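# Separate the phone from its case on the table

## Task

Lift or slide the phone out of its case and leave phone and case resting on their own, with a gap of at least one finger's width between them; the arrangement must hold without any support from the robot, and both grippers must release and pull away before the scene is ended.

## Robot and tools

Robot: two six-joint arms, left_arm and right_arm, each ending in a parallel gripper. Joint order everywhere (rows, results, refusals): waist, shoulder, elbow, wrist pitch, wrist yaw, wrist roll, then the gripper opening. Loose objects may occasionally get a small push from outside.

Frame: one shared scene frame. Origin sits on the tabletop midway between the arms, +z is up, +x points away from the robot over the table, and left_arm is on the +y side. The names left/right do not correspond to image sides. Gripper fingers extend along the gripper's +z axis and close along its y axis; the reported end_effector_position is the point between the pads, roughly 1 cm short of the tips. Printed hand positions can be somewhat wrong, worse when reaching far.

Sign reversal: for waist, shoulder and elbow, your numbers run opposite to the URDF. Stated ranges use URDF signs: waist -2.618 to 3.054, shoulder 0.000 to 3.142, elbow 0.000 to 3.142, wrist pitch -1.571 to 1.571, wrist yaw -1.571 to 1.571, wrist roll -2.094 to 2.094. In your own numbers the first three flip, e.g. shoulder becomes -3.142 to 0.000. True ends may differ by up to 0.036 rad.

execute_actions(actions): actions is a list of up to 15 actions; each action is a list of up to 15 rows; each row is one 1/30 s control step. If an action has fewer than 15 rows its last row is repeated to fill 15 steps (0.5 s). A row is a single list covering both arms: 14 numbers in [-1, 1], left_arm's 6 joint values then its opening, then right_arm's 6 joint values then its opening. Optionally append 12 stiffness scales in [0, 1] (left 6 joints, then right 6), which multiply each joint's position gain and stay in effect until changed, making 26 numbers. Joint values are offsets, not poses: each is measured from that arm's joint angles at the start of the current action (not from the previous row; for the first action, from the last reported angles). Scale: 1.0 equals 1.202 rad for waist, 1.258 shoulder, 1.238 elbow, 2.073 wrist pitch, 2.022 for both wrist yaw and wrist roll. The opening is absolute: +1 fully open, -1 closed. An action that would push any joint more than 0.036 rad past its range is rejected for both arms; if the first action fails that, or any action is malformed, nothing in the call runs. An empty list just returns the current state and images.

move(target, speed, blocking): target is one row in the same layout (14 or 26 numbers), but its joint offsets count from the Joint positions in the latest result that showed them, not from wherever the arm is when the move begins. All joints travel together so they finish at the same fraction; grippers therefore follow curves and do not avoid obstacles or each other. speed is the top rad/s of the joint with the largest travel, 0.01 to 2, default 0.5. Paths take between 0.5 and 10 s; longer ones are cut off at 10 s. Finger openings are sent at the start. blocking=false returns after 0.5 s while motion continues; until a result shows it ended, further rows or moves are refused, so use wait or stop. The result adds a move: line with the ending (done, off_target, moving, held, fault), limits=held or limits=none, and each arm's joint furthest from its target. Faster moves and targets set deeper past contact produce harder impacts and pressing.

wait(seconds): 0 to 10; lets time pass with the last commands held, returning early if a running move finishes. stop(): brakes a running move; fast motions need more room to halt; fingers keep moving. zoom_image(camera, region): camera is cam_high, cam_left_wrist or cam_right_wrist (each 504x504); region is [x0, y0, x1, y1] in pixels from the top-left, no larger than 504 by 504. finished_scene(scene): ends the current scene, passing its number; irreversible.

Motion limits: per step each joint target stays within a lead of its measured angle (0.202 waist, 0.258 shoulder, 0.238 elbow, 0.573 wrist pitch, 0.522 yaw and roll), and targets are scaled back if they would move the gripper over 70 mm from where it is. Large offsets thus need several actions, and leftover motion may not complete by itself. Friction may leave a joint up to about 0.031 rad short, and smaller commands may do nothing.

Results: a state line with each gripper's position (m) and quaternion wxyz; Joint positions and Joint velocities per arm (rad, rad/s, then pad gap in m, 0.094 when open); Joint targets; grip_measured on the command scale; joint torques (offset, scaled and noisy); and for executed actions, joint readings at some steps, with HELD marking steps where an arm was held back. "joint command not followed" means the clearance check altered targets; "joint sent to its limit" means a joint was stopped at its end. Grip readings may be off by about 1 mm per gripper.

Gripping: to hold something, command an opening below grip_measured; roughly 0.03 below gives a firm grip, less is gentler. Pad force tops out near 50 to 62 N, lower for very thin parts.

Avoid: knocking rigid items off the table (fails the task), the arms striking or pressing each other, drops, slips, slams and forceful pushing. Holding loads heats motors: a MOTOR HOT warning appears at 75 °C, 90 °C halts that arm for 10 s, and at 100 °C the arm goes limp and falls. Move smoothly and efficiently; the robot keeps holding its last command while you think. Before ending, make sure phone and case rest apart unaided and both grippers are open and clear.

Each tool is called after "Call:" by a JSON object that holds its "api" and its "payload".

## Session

Call:
{"api": "execute_actions", "payload": {"actions": []}}

Scene clock: 0.00 s.
left_arm: end_effector_position=(+0.1638, +0.0721, +0.1468) grip_measured=+1.000 end_effector_quat_wxyz=(+0.537, +0.637, +0.546, +0.091) | right_arm: end_effector_position=(+0.4678, -0.4213, +0.1725) grip_measured=+1.000 end_effector_quat_wxyz=(+0.153, +0.778, +0.534, +0.294)
Joint names: [waist, shoulder, elbow, wrist pitch, wrist yaw, wrist roll]
Joint positions: left_arm=[ 1.107 -0.571 -0.311 -0.224 -0.503  0.782  0.094] | right_arm=[ 0.232 -1.806 -1.549 -0.675 -0.237  1.756  0.094]
Joint velocities: left_arm=[-0.012  0.002  0.007 -0.066  0.007 -0.007  0.   ] | right_arm=[ 0.002  0.002  0.002  0.022  0.022 -0.037  0.   ]
Joint torques (N m, as the arm reports them, + toward a larger Joint positions number): no reading
Joint targets: left_arm=[1.107 -0.571 -0.311 -0.224 -0.503 0.782] | right_arm=[0.232 -1.806 -1.549 -0.675 -0.237 1.756]
Joint stiffness scale: left_arm=[1. 1. 1. 1. 1. 1.] | right_arm=[1. 1. 1. 1. 1. 1.]

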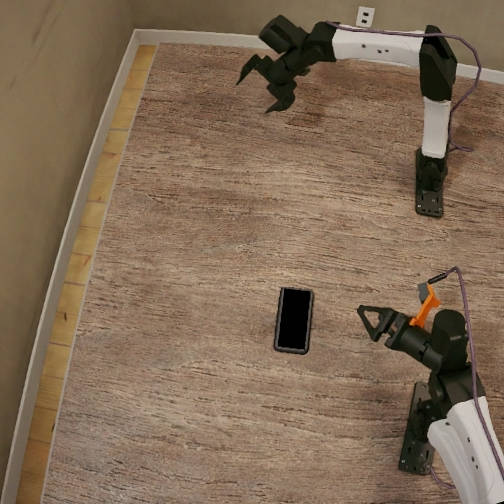

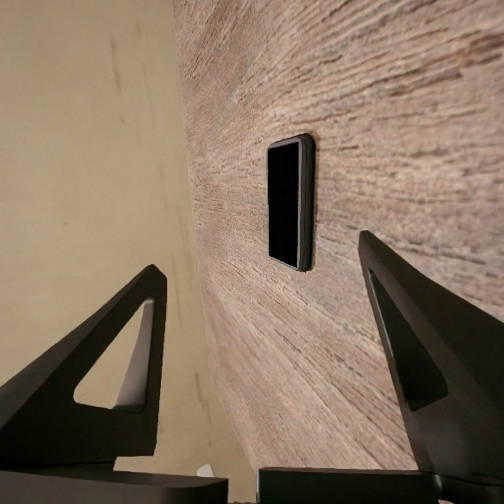

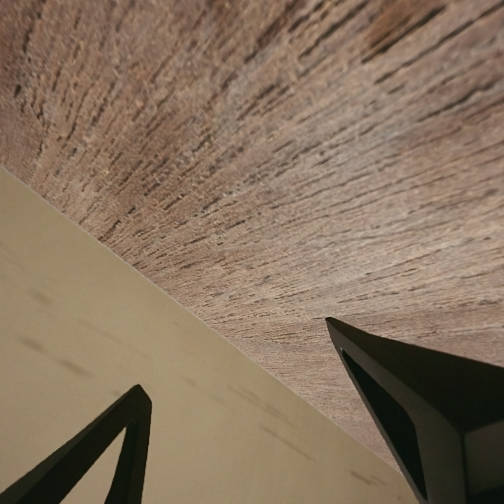

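Call:
{"api": "move", "payload": {"target": [-0.435,-0.6,-0.6,-0.25,0.249,0.068,1, 0,0,0,0,0,0,1], "speed": 0.8}}

Scene clock: 13.30 s.
left_arm: end_effector_position=(+0.2553, +0.0594, +0.1490) grip_measured=+1.000 end_effector_quat_wxyz=(+0.272, +0.705, +0.655, +0.029) | right_arm: end_effector_position=(+0.4678, -0.4213, +0.1725) grip_measured=+1.000 end_effector_quat_wxyz=(+0.153, +0.778, +0.534, +0.294)
Joint names: [waist, shoulder, elbow, wrist pitch, wrist yaw, wrist roll]
Joint positions: left_arm=[ 0.593 -1.311 -1.029 -0.734 -0.012  0.91   0.094] | right_arm=[ 0.232 -1.806 -1.549 -0.675 -0.237  1.756  0.094]
Joint velocities: left_arm=[0.002 0.007 0.002 0.007 0.037 0.037 0.   ] | right_arm=[ 0.002  0.007  0.017  0.037 -0.095 -0.022  0.   ]
Joint torques (N m, as the arm reports them, + toward a larger Joint positions number): left_arm=[-0.8   3.85 -9.2   1.27  0.15  0.12] | right_arm=[-0.11 12.02 -8.32  1.69 -0.03 -0.04]
Joint targets: left_arm=[0.584 -1.325 -1.054 -0.742 0.001 0.919] | right_arm=[0.232 -1.806 -1.549 -0.675 -0.237 1.756]
Joint stiffness scale: left_arm=[1. 1. 1. 1. 1. 1.] | right_arm=[1. 1. 1. 1. 1. 1.]
move: off_target (left_arm); limits=none; left_arm: farthest joint: the elbow, 0.025 radians from its target (0.743 radians at the start); right_arm: farthest joint: the waist, 0.000 radians from its target (0.000 radians at the start)

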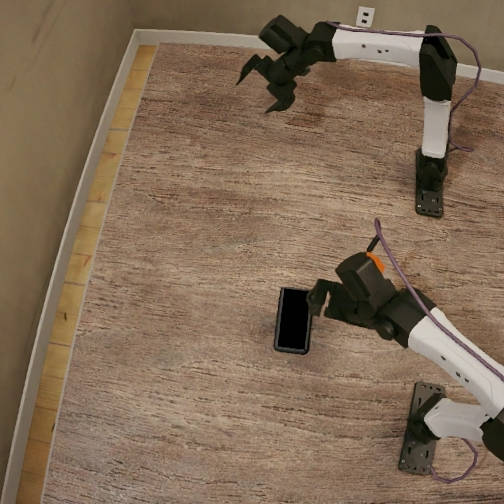

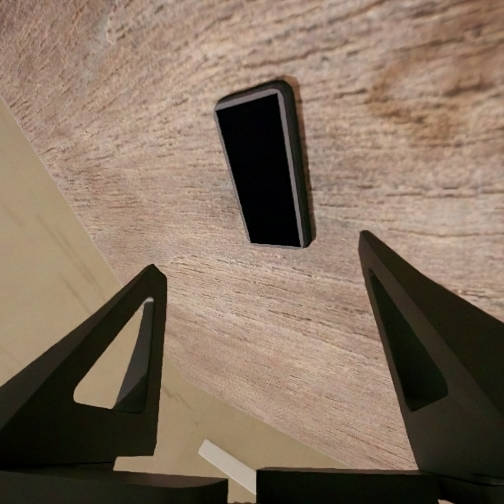

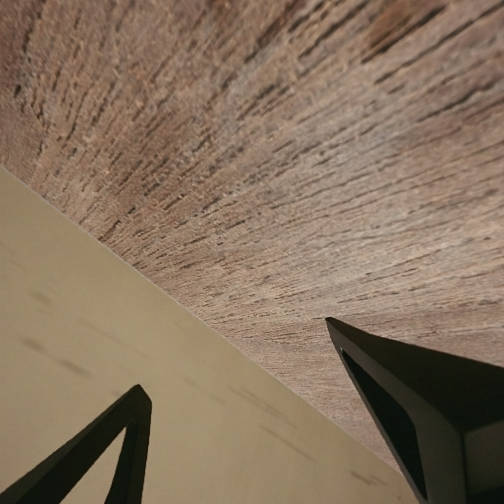

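Call:
{"api": "move", "payload": {"target": [-0.132,-0.545,-0.455,-0.213,0.01,0,1, 0,0,0,0,0,0,1], "speed": 0.7}}

Scene clock: 24.13 s.
left_arm: end_effector_position=(+0.3178, +0.0766, +0.0632) grip_measured=+1.000 end_effector_quat_wxyz=(-0.007, +0.681, +0.732, +0.002) | right_arm: end_effector_position=(+0.4678, -0.4213, +0.1725) grip_measured=+1.000 end_effector_quat_wxyz=(+0.153, +0.778, +0.534, +0.294)
Joint names: [waist, shoulder, elbow, wrist pitch, wrist yaw, wrist roll]
Joint positions: left_arm=[ 0.442 -1.991 -1.57  -1.162 -0.005  0.911  0.094] | right_arm=[ 0.232 -1.806 -1.549 -0.675 -0.237  1.756  0.094]
Joint velocities: left_arm=[ 0.017  0.012  0.012 -0.095  0.037 -0.066  0.   ] | right_arm=[ 0.002  0.027  0.007 -0.037  0.051  0.007  0.   ]
Joint torques (N m, as the arm reports them, + toward a larger Joint positions number): left_arm=[-0.76 10.49 -8.05  0.09  0.17  0.08] | right_arm=[ 0.01 11.91 -8.27  1.68 -0.02 -0.05]
Joint targets: left_arm=[0.434 -1.997 -1.592 -1.176 0.008 0.911] | right_arm=[0.232 -1.806 -1.549 -0.675 -0.237 1.756]
Joint stiffness scale: left_arm=[1. 1. 1. 1. 1. 1.] | right_arm=[1. 1. 1. 1. 1. 1.]
move: off_target (left_arm); limits=none; left_arm: farthest joint: the elbow, 0.023 radians from its target (0.563 radians at the start); right_arm: farthest joint: the waist, 0.000 radians from its target (0.000 radians at the start)

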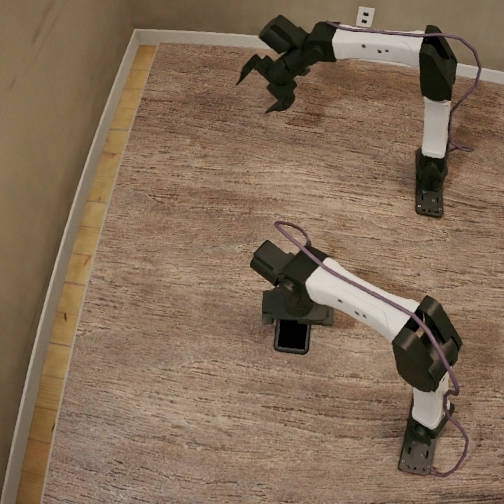

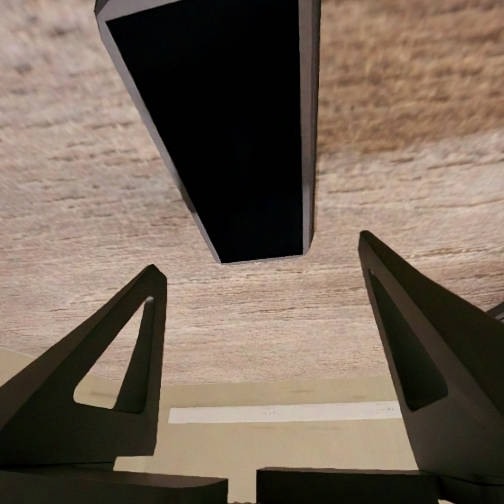

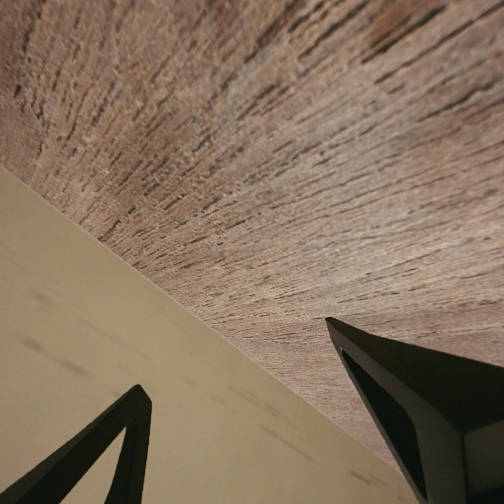

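Call:
{"api": "move", "payload": {"target": [0,-0.024,0.07,0.052,0,0,1, 0,0,0,0,0,0,1], "speed": 0.2}}

Scene clock: 32.00 s.
left_arm: end_effector_position=(+0.3173, +0.0769, +0.0389) grip_measured=+1.000 end_effector_quat_wxyz=(-0.006, +0.681, +0.732, +0.002) | right_arm: end_effector_position=(+0.4678, -0.4213, +0.1725) grip_measured=+1.000 end_effector_quat_wxyz=(+0.153, +0.778, +0.534, +0.294)
Joint names: [waist, shoulder, elbow, wrist pitch, wrist yaw, wrist roll]
Joint positions: left_arm=[ 0.442 -2.01  -1.498 -1.071 -0.005  0.911  0.094] | right_arm=[ 0.232 -1.806 -1.549 -0.675 -0.237  1.756  0.094]
Joint velocities: left_arm=[-0.007 -0.002  0.002  0.022  0.066  0.007  0.   ] | right_arm=[ 0.002  0.027 -0.007  0.022  0.037 -0.037  0.   ]
Joint torques (N m, as the arm reports them, + toward a larger Joint positions number): left_arm=[ 0.04 10.11 -4.99  0.38  0.03  0.07] | right_arm=[-0.05 11.86 -8.33  1.72 -0.02 -0.06]
Joint targets: left_arm=[0.442 -2.021 -1.483 -1.054 -0.005 0.911] | right_arm=[0.232 -1.806 -1.549 -0.675 -0.237 1.756]
Joint stiffness scale: left_arm=[1. 1. 1. 1. 1. 1.] | right_arm=[1. 1. 1. 1. 1. 1.]
move: done; limits=none; left_arm: farthest joint: the wrist pitch, 0.017 radians from its target (0.108 radians at the start); right_arm: farthest joint: the waist, 0.000 radians from its target (0.000 radians at the start)

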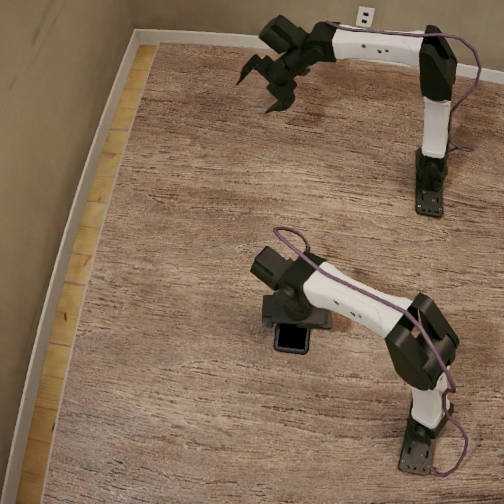

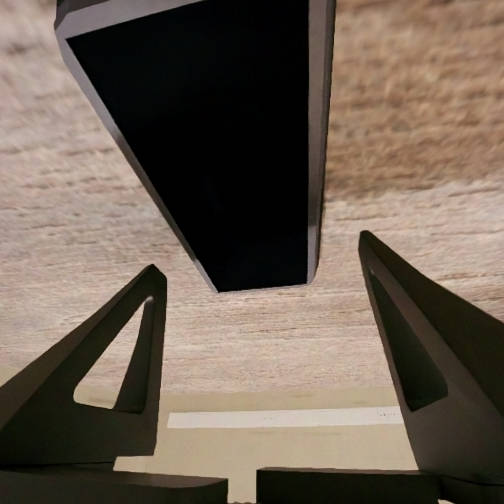

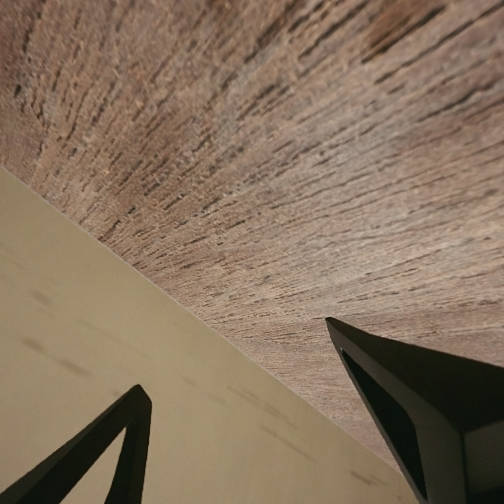

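Call:
{"api": "move", "payload": {"target": [0,-0.034,0.012,0.03,0,-0.028,1, 0,0,0,0,0,0,1], "speed": 0.1}}

Scene clock: 40.33 s.
left_arm: end_effector_position=(+0.3245, +0.0721, +0.0284) grip_measured=+1.000 end_effector_quat_wxyz=(+0.001, +0.664, +0.748, +0.003) | right_arm: end_effector_position=(+0.4678, -0.4213, +0.1725) grip_measured=+1.000 end_effector_quat_wxyz=(+0.153, +0.778, +0.534, +0.294)
Joint names: [waist, shoulder, elbow, wrist pitch, wrist yaw, wrist roll]
Joint positions: left_arm=[ 0.442 -2.039 -1.498 -1.026 -0.005  0.864  0.094] | right_arm=[ 0.232 -1.806 -1.549 -0.675 -0.237  1.756  0.094]
Joint velocities: left_arm=[ 0.002  0.002  0.007 -0.007  0.007 -0.022  0.   ] | right_arm=[-0.002  0.002 -0.007 -0.022 -0.051  0.051  0.   ]
Joint torques (N m, as the arm reports them, + toward a larger Joint positions number): left_arm=[ 0.02 10.23 -4.89  0.41  0.03 -0.01] | right_arm=[-0.29 12.   -8.59  1.69  0.01 -0.04]
Joint targets: left_arm=[0.442 -2.052 -1.483 -1.009 -0.005 0.854] | right_arm=[0.232 -1.806 -1.549 -0.675 -0.237 1.756]
Joint stiffness scale: left_arm=[1. 1. 1. 1. 1. 1.] | right_arm=[1. 1. 1. 1. 1. 1.]
move: done; limits=none; left_arm: farthest joint: the wrist pitch, 0.018 radians from its target (0.062 radians at the start); right_arm: farthest joint: the waist, 0.000 radians from its target (0.000 radians at the start)

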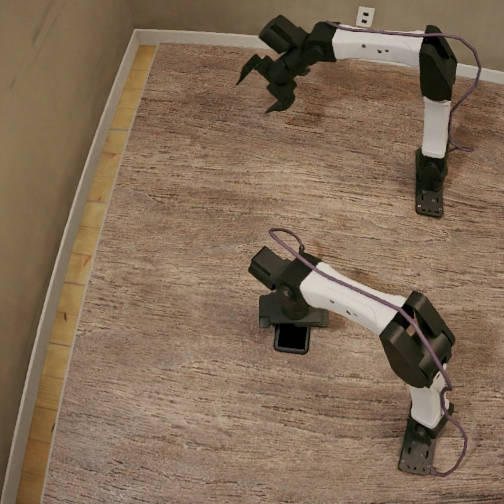

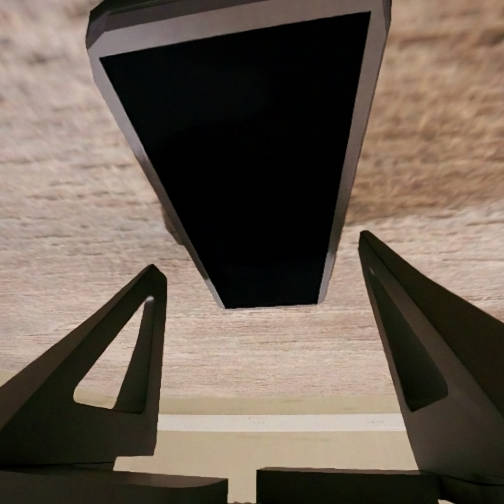

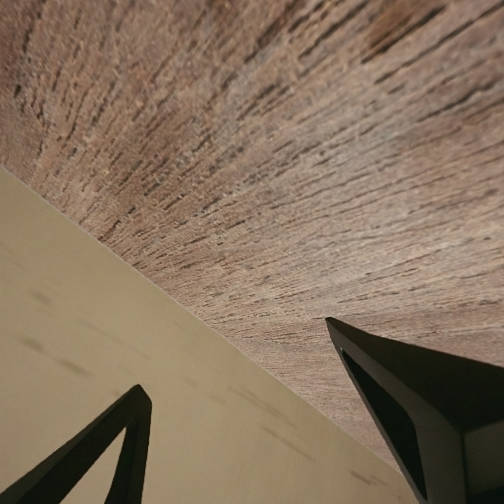

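Call:
{"api": "execute_actions", "payload": {"actions": [[[0,-0.01,0.012,0.008,0,0,0.3, 0,0,0,0,0,0,1]]]}}

Scene clock: 43.07 s.
left_arm: end_effector_position=(+0.3245, +0.0720, +0.0284) grip_measured=+0.302 end_effector_quat_wxyz=(+0.001, +0.664, +0.748, +0.003) | right_arm: end_effector_position=(+0.4678, -0.4213, +0.1725) grip_measured=+1.000 end_effector_quat_wxyz=(+0.153, +0.778, +0.534, +0.294)
Joint names: [waist, shoulder, elbow, wrist pitch, wrist yaw, wrist roll]
Joint positions: left_arm=[ 0.442 -2.039 -1.498 -1.026 -0.005  0.864  0.061] | right_arm=[ 0.232 -1.806 -1.549 -0.675 -0.237  1.756  0.094]
Joint velocities: left_arm=[-0.017 -0.002 -0.007 -0.007  0.007 -0.022  0.   ] | right_arm=[-0.017 -0.002  0.007  0.066  0.007  0.007  0.   ]
Joint torques (N m, as the arm reports them, + toward a larger Joint positions number): left_arm=[ 0.   10.25 -4.89  0.4   0.03  0.07] | right_arm=[ 0.05 12.1  -8.41  1.66 -0.02  0.01]
Joint targets: left_arm=[0.442 -2.052 -1.483 -1.010 -0.005 0.865] | right_arm=[0.232 -1.806 -1.549 -0.675 -0.237 1.756]
Joint stiffness scale: left_arm=[1. 1. 1. 1. 1. 1.] | right_arm=[1. 1. 1. 1. 1. 1.]
Step readings (joint positions):
0: left_arm=[0.442 -2.039 -1.498 -1.026 -0.005 0.864] | right_arm=[0.232 -1.806 -1.549 -0.675 -0.237 1.756]
1: left_arm=[0.442 -2.039 -1.498 -1.026 -0.005 0.864] | right_arm=[0.232 -1.806 -1.549 -0.675 -0.237 1.756]
2: left_arm=[0.442 -2.039 -1.498 -1.026 -0.005 0.864] | right_arm=[0.232 -1.806 -1.549 -0.675 -0.237 1.756]
4: left_arm=[0.442 -2.039 -1.498 -1.026 -0.005 0.864] | right_arm=[0.232 -1.806 -1.549 -0.675 -0.237 1.756]
8: left_arm=[0.442 -2.039 -1.498 -1.026 -0.005 0.864] | right_arm=[0.232 -1.806 -1.549 -0.675 -0.237 1.756]
15: Joint positions above

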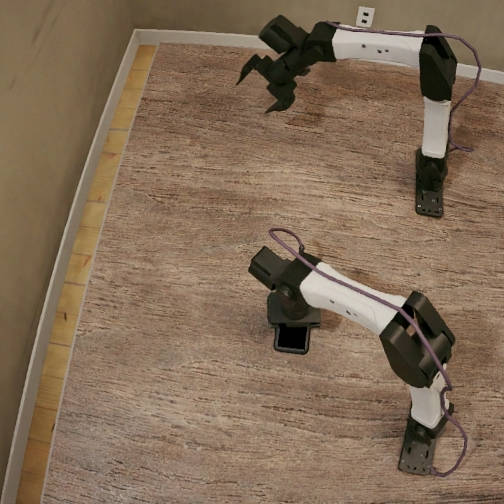

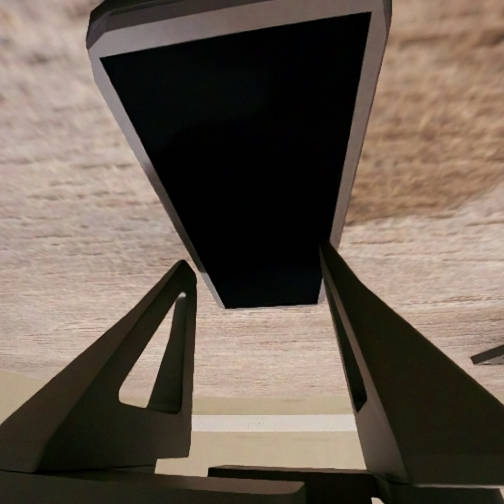

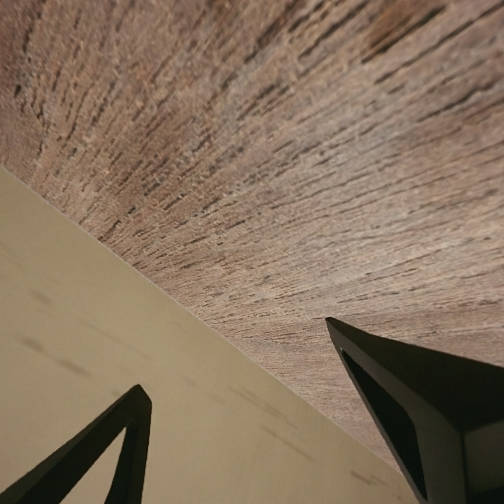

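Above it. Open, lower 5 mm via elbow + wrist.

Call:
{"api": "execute_actions", "payload": {"actions": [[[0,-0.01,0.012,0.008,0,0,1, 0,0,0,0,0,0,1]],[[0,-0.01,0.02,0.012,0,0,1, 0,0,0,0,0,0,1],[0,-0.01,0.025,0.015,0,0,1, 0,0,0,0,0,0,1],[0,-0.01,0.029,0.017,0,0,1, 0,0,0,0,0,0,1]],[[0,-0.01,0.01,0.008,0,0,0.3, 0,0,0,0,0,0,1]]]}}

Scene clock: 48.90 s.
left_arm: end_effector_position=(+0.3223, +0.0736, +0.0234) grip_measured=+0.424 end_effector_quat_wxyz=(-0.001, +0.664, +0.748, +0.002) | right_arm: end_effector_position=(+0.4678, -0.4213, +0.1725) grip_measured=+1.000 end_effector_quat_wxyz=(+0.153, +0.778, +0.534, +0.294)
Joint names: [waist, shoulder, elbow, wrist pitch, wrist yaw, wrist roll]
Joint positions: left_arm=[ 0.442 -2.039 -1.477 -1.01  -0.005  0.864  0.067] | right_arm=[ 0.232 -1.806 -1.549 -0.675 -0.237  1.756  0.094]
Joint velocities: left_arm=[ 0.002 -0.002  0.022  0.007  0.066 -0.066 -0.   ] | right_arm=[-0.017  0.007 -0.022 -0.051  0.007  0.037  0.   ]
Joint torques (N m, as the arm reports them, + toward a larger Joint positions number): left_arm=[-0.06 10.23 -5.08  0.41  0.02  0.07] | right_arm=[-0.1  11.86 -8.37  1.71  0.01 -0.05]
Joint targets: left_arm=[0.442 -2.052 -1.465 -0.992 -0.005 0.864] | right_arm=[0.232 -1.806 -1.549 -0.675 -0.237 1.756]
Joint stiffness scale: left_arm=[1. 1. 1. 1. 1. 1.] | right_arm=[1. 1. 1. 1. 1. 1.]
Step readings (joint positions; steps 1 to 15: 1st action; 16 to 30: 2nd action; 31 to 45: 3rd action):
0: left_arm=[0.442 -2.039 -1.498 -1.026 -0.005 0.864] | right_arm=[0.232 -1.806 -1.549 -0.675 -0.237 1.756]
1: left_arm=[0.442 -2.039 -1.498 -1.026 -0.005 0.864] | right_arm=[0.232 -1.806 -1.549 -0.675 -0.237 1.756]
2: left_arm=[0.442 -2.039 -1.498 -1.026 -0.005 0.864] | right_arm=[0.232 -1.806 -1.549 -0.675 -0.237 1.756]
4: left_arm=[0.442 -2.039 -1.498 -1.026 -0.005 0.864] | right_arm=[0.232 -1.806 -1.549 -0.675 -0.237 1.756]
8: left_arm=[0.442 -2.039 -1.498 -1.026 -0.005 0.864] | right_arm=[0.232 -1.806 -1.549 -0.675 -0.237 1.756]
15: left_arm=[0.442 -2.039 -1.498 -1.026 -0.005 0.864] | right_arm=[0.232 -1.806 -1.549 -0.675 -0.237 1.756]
16: left_arm=[0.442 -2.039 -1.498 -1.025 -0.005 0.864] | right_arm=[0.232 -1.806 -1.549 -0.675 -0.237 1.756]
17: left_arm=[0.442 -2.039 -1.495 -1.022 -0.005 0.864] | right_arm=[0.232 -1.806 -1.549 -0.675 -0.237 1.756]
19: left_arm=[0.442 -2.039 -1.486 -1.014 -0.005 0.864] | right_arm=[0.232 -1.806 -1.549 -0.675 -0.237 1.756]
23: left_arm=[0.442 -2.039 -1.477 -1.013 -0.005 0.864] | right_arm=[0.232 -1.806 -1.549 -0.675 -0.237 1.756]
30: left_arm=[0.442 -2.039 -1.477 -1.009 -0.005 0.864] | right_arm=[0.232 -1.806 -1.549 -0.675 -0.237 1.756]
31: left_arm=[0.442 -2.039 -1.477 -1.009 -0.005 0.864] | right_arm=[0.232 -1.806 -1.549 -0.675 -0.237 1.756]
32: left_arm=[0.442 -2.039 -1.477 -1.010 -0.003 0.864] | right_arm=[0.232 -1.806 -1.549 -0.675 -0.237 1.756]
34: left_arm=[0.442 -2.039 -1.477 -1.010 -0.005 0.864] | right_arm=[0.232 -1.806 -1.549 -0.675 -0.237 1.756]
38: left_arm=[0.442 -2.039 -1.477 -1.010 -0.005 0.864] | right_arm=[0.232 -1.806 -1.549 -0.675 -0.237 1.756]
45: Joint positions above

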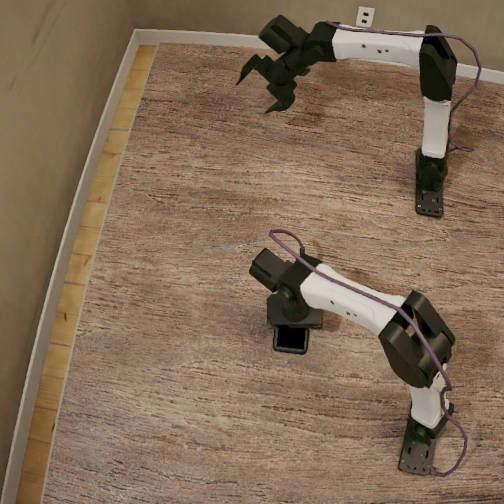

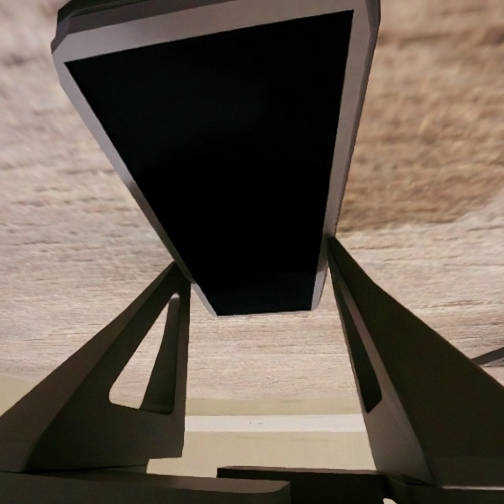

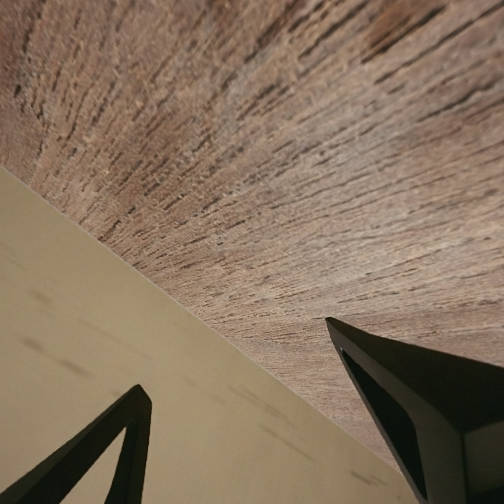

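Call:
{"api": "move", "payload": {"target": [0,0.07,0,-0.035,0,0,0.36, 0,0,0,0,0,0,1], "speed": 0.15}}

Call:
{"api": "move", "payload": {"target": [-0.58,0,0,0,0,0,0.36, 0,0,0,0,0,0,1], "speed": 0.4}}

Scene clock: 56.37 s.
left_arm: end_effector_position=(+0.3142, +0.0789, +0.0441) grip_measured=+0.424 end_effector_quat_wxyz=(-0.001, +0.664, +0.748, +0.002) | right_arm: end_effector_position=(+0.4678, -0.4213, +0.1725) grip_measured=+1.000 end_effector_quat_wxyz=(+0.153, +0.778, +0.534, +0.294)
Joint names: [waist, shoulder, elbow, wrist pitch, wrist yaw, wrist roll]
Joint positions: left_arm=[ 0.442 -1.98  -1.477 -1.068 -0.005  0.864  0.067] | right_arm=[ 0.232 -1.806 -1.549 -0.675 -0.237  1.756  0.094]
Joint velocities: left_arm=[ 0.002 -0.002 -0.012  0.007  0.037 -0.007 -0.001] | right_arm=[ 0.002 -0.017  0.012 -0.007 -0.125 -0.037  0.   ]
Joint torques (N m, as the arm reports them, + toward a larger Joint positions number): left_arm=[ 0.02 13.34 -6.1   0.13  0.02  0.08] | right_arm=[-0.1  11.84 -8.51  1.68 -0.04 -0.11]
Joint targets: left_arm=[0.442 -1.951 -1.477 -1.082 -0.005 0.864] | right_arm=[0.232 -1.806 -1.549 -0.675 -0.237 1.756]
Joint stiffness scale: left_arm=[1. 1. 1. 1. 1. 1.] | right_arm=[1. 1. 1. 1. 1. 1.]
move: off_target (left_arm); limits=none; left_arm: farthest joint: the shoulder, 0.029 radians from its target (0.088 radians at the start); right_arm: farthest joint: the waist, 0.000 radians from its target (0.000 radians at the start)

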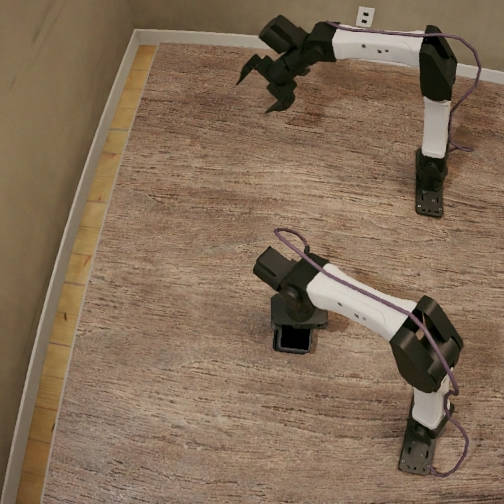

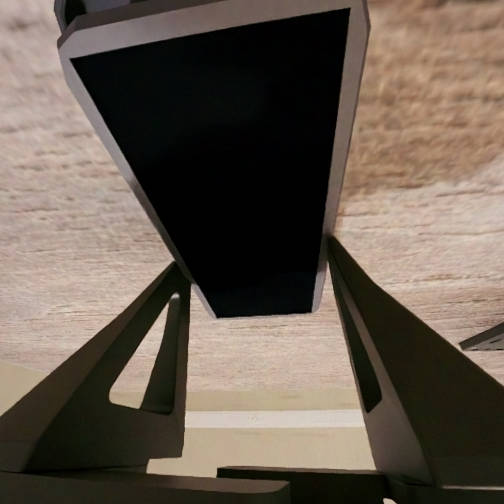

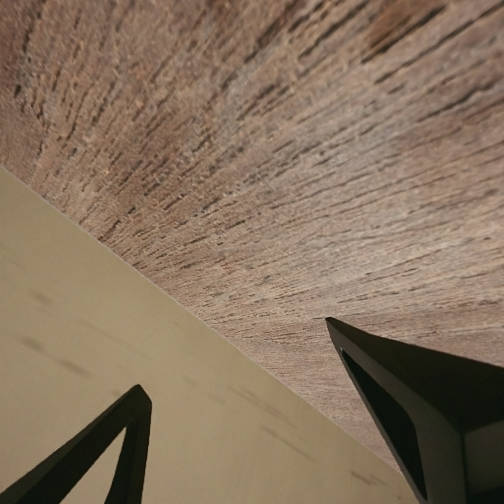

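Scene clock: 58.50 s.
left_arm: end_effector_position=(+0.3732, +0.3236, +0.0441) grip_measured=+0.424 end_effector_quat_wxyz=(-0.002, +0.369, +0.930, +0.003) | right_arm: end_effector_position=(+0.4678, -0.4213, +0.1725) grip_measured=+1.000 end_effector_quat_wxyz=(+0.153, +0.778, +0.534, +0.294)
Joint names: [waist, shoulder, elbow, wrist pitch, wrist yaw, wrist roll]
Joint positions: left_arm=[-0.254 -1.98  -1.477 -1.068 -0.007  0.864  0.067] | right_arm=[ 0.232 -1.806 -1.549 -0.675 -0.237  1.756  0.094]
Joint velocities: left_arm=[ 0.002  0.007 -0.022 -0.022  0.037  0.007  0.001] | right_arm=[ 0.002  0.022  0.017 -0.037 -0.051 -0.007  0.   ]
Joint torques (N m, as the arm reports them, + toward a larger Joint positions number): left_arm=[-0.07 10.79 -6.13  0.25  0.06  0.08] | right_arm=[ 0.03 11.95 -8.26  1.77  0.01 -0.07]
Joint targets: left_arm=[-0.255 -1.980 -1.477 -1.068 -0.005 0.864] | right_arm=[0.232 -1.806 -1.549 -0.675 -0.237 1.756]
Joint stiffness scale: left_arm=[1. 1. 1. 1. 1. 1.] | right_arm=[1. 1. 1. 1. 1. 1.]
move: done; limits=none; left_arm: farthest joint: the wrist yaw, 0.002 radians from its target (0.000 radians at the start); right_arm: farthest joint: the waist, 0.000 radians from its target (0.000 radians at the start)

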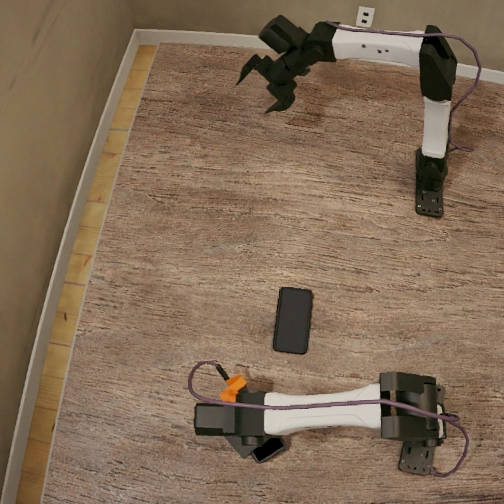

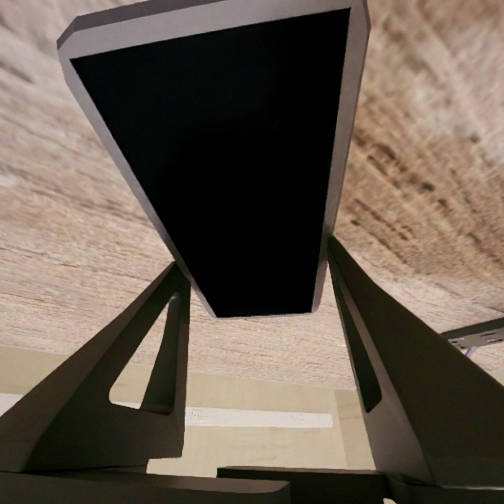

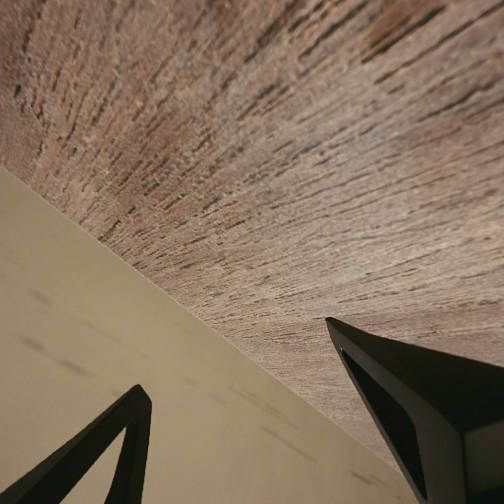

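Lower 30 mm (0.085 rad) plus margin.

Call:
{"api": "move", "payload": {"target": [0,-0.086,0,0.049,0,0,0.36, 0,0,0,0,0,0,1], "speed": 0.08}}

Scene clock: 62.53 s.
left_arm: end_effector_position=(+0.3824, +0.3246, +0.0143) grip_measured=+0.424 end_effector_quat_wxyz=(-0.010, +0.369, +0.929, -0.001) | right_arm: end_effector_position=(+0.4678, -0.4213, +0.1725) grip_measured=+1.000 end_effector_quat_wxyz=(+0.153, +0.778, +0.534, +0.294)
Joint names: [waist, shoulder, elbow, wrist pitch, wrist yaw, wrist roll]
Joint positions: left_arm=[-0.254 -2.064 -1.477 -1.002 -0.007  0.864  0.067] | right_arm=[ 0.232 -1.806 -1.549 -0.675 -0.237  1.756  0.094]
Joint velocities: left_arm=[ 0.012  0.012  0.012  0.051  0.037 -0.037 -0.   ] | right_arm=[-0.007 -0.002 -0.002 -0.037  0.037  0.007  0.   ]
Joint torques (N m, as the arm reports them, + toward a larger Joint positions number): left_arm=[ 0.01  9.4  -6.    0.56  0.03  0.08] | right_arm=[-0.14 12.14 -8.22  1.67  0.01 -0.02]
Joint targets: left_arm=[-0.254 -2.088 -1.477 -0.966 -0.007 0.864] | right_arm=[0.232 -1.806 -1.549 -0.675 -0.237 1.756]
Joint stiffness scale: left_arm=[1. 1. 1. 1. 1. 1.] | right_arm=[1. 1. 1. 1. 1. 1.]
move: off_target (left_arm); limits=none; left_arm: farthest joint: the wrist pitch, 0.035 radians from its target (0.102 radians at the start); right_arm: farthest joint: the waist, 0.000 radians from its target (0.000 radians at the start)

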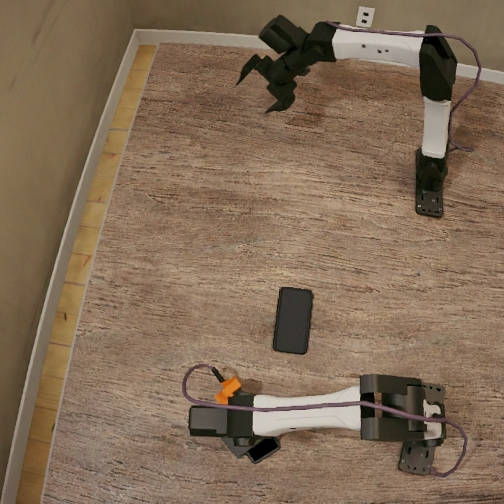

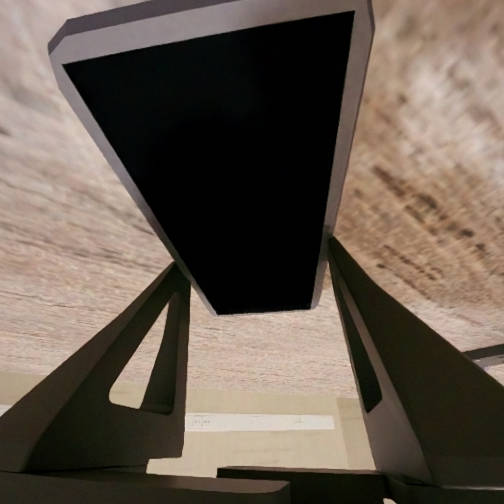

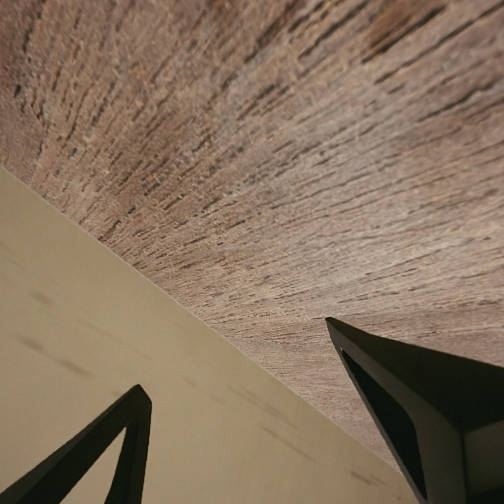

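Call:
{"api": "execute_actions", "payload": {"actions": [[[0,0,0,0,0,0,1, 0,0,0,0,0,0,1]]]}}

Call:
{"api": "move", "payload": {"target": [0,0.45,0,-0.1,0,0,1, 0,0,0,0,0,0,1], "speed": 0.6}}

Scene clock: 66.57 s.
left_arm: end_effector_position=(+0.3823, +0.3246, +0.0143) grip_measured=+1.000 end_effector_quat_wxyz=(-0.010, +0.369, +0.929, -0.001) | right_arm: end_effector_position=(+0.4678, -0.4213, +0.1725) grip_measured=+1.000 end_effector_quat_wxyz=(+0.153, +0.778, +0.534, +0.294)
Joint names: [waist, shoulder, elbow, wrist pitch, wrist yaw, wrist roll]
Joint positions: left_arm=[-0.254 -2.064 -1.477 -1.002 -0.007  0.864  0.094] | right_arm=[ 0.232 -1.806 -1.549 -0.675 -0.237  1.756  0.094]
Joint velocities: left_arm=[-0.002 -0.007 -0.012  0.037  0.022 -0.037  0.   ] | right_arm=[ 0.007  0.002 -0.012  0.007 -0.022  0.022  0.   ]
Joint torques (N m, as the arm reports them, + toward a larger Joint positions number): left_arm=[-0.04 11.44 -5.96  0.21  0.04  0.09] | right_arm=[ 0.17 11.93 -8.5   1.73  0.02 -0.1 ]
Joint targets: left_arm=[-0.254 -2.064 -1.477 -1.002 -0.007 0.864] | right_arm=[0.232 -1.806 -1.549 -0.675 -0.237 1.756]
Joint stiffness scale: left_arm=[1. 1. 1. 1. 1. 1.] | right_arm=[1. 1. 1. 1. 1. 1.]
Step readings (joint positions):
0: left_arm=[-0.254 -2.064 -1.477 -1.002 -0.007 0.864] | right_arm=[0.232 -1.806 -1.549 -0.675 -0.237 1.756]
1: left_arm=[-0.254 -2.064 -1.477 -1.002 -0.007 0.864] | right_arm=[0.232 -1.806 -1.549 -0.675 -0.237 1.756]
2: left_arm=[-0.254 -2.064 -1.477 -1.002 -0.007 0.864] | right_arm=[0.232 -1.806 -1.549 -0.675 -0.237 1.756]
4: left_arm=[-0.254 -2.064 -1.477 -1.002 -0.007 0.864] | right_arm=[0.232 -1.806 -1.549 -0.675 -0.237 1.756]
8: left_arm=[-0.254 -2.064 -1.477 -1.002 -0.007 0.864] | right_arm=[0.232 -1.806 -1.549 -0.675 -0.237 1.756]
15: Joint positions above

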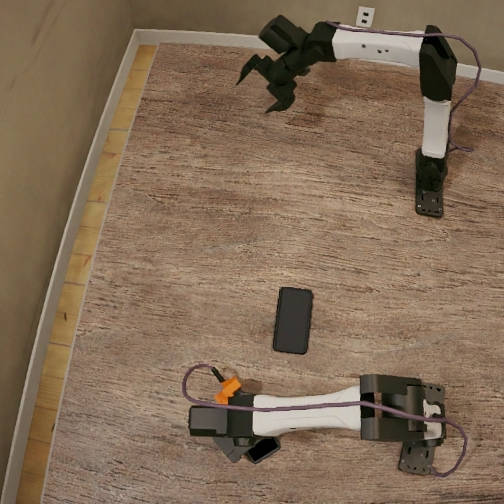

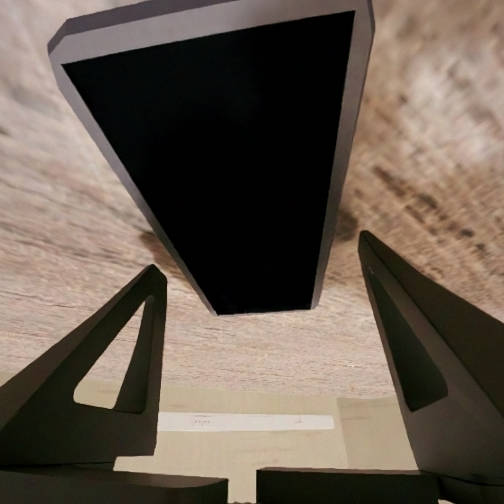

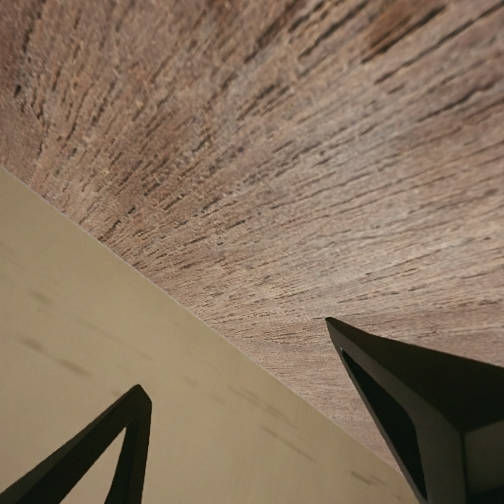

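Scene clock: 68.13 s.
left_arm: end_effector_position=(+0.3370, +0.3197, +0.1976) grip_measured=+1.000 end_effector_quat_wxyz=(+0.148, +0.363, +0.916, +0.082) | right_arm: end_effector_position=(+0.4678, -0.4213, +0.1725) grip_measured=+1.000 end_effector_quat_wxyz=(+0.153, +0.778, +0.534, +0.294)
Joint names: [waist, shoulder, elbow, wrist pitch, wrist yaw, wrist roll]
Joint positions: left_arm=[-0.254 -1.508 -1.477 -1.2   -0.007  0.864  0.094] | right_arm=[ 0.232 -1.806 -1.549 -0.675 -0.237  1.756  0.094]
Joint velocities: left_arm=[-0.002 -0.002  0.007 -0.007  0.007 -0.037  0.   ] | right_arm=[0.007 0.002 0.007 0.007 0.022 0.051 0.   ]
Joint torques (N m, as the arm reports them, + toward a larger Joint positions number): left_arm=[-0.02  7.34 -6.75  0.87  0.04  0.07] | right_arm=[-0.07 12.   -8.3   1.71  0.01 -0.05]
Joint targets: left_arm=[-0.254 -1.498 -1.477 -1.210 -0.007 0.864] | right_arm=[0.232 -1.806 -1.549 -0.675 -0.237 1.756]
Joint stiffness scale: left_arm=[1. 1. 1. 1. 1. 1.] | right_arm=[1. 1. 1. 1. 1. 1.]
move: done; limits=none; left_arm: farthest joint: the shoulder, 0.010 radians from its target (0.566 radians at the start); right_arm: farthest joint: the waist, 0.000 radians from its target (0.000 radians at the start)

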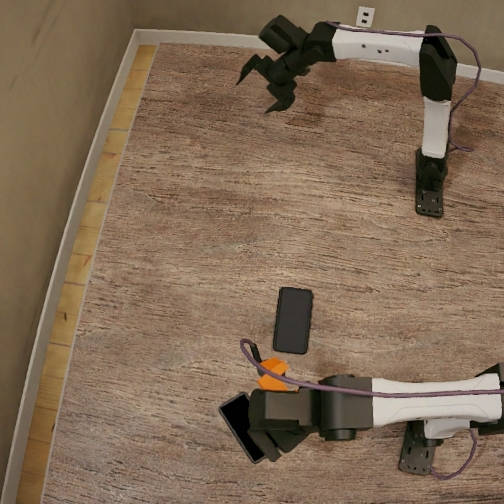

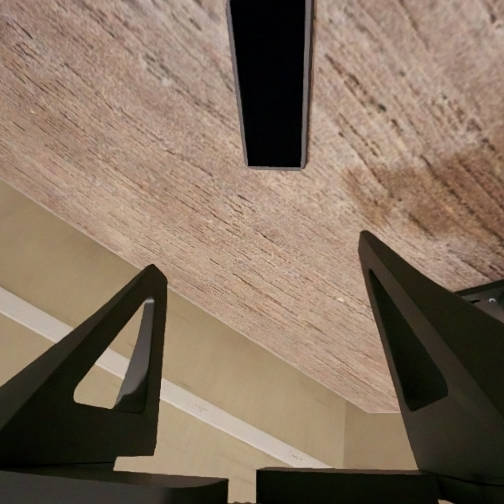

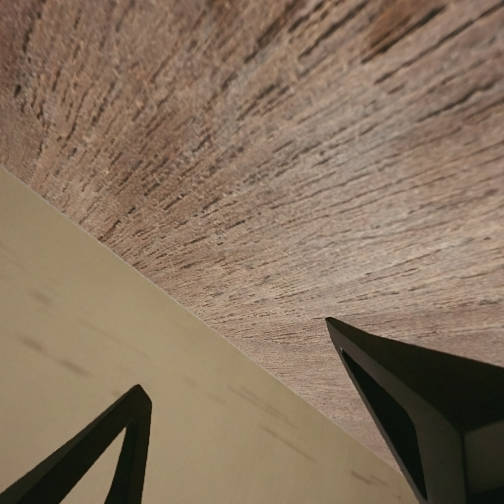

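Call:
{"api": "finished_scene", "payload": {"scene": 2}}

The scene is finished: the task was done.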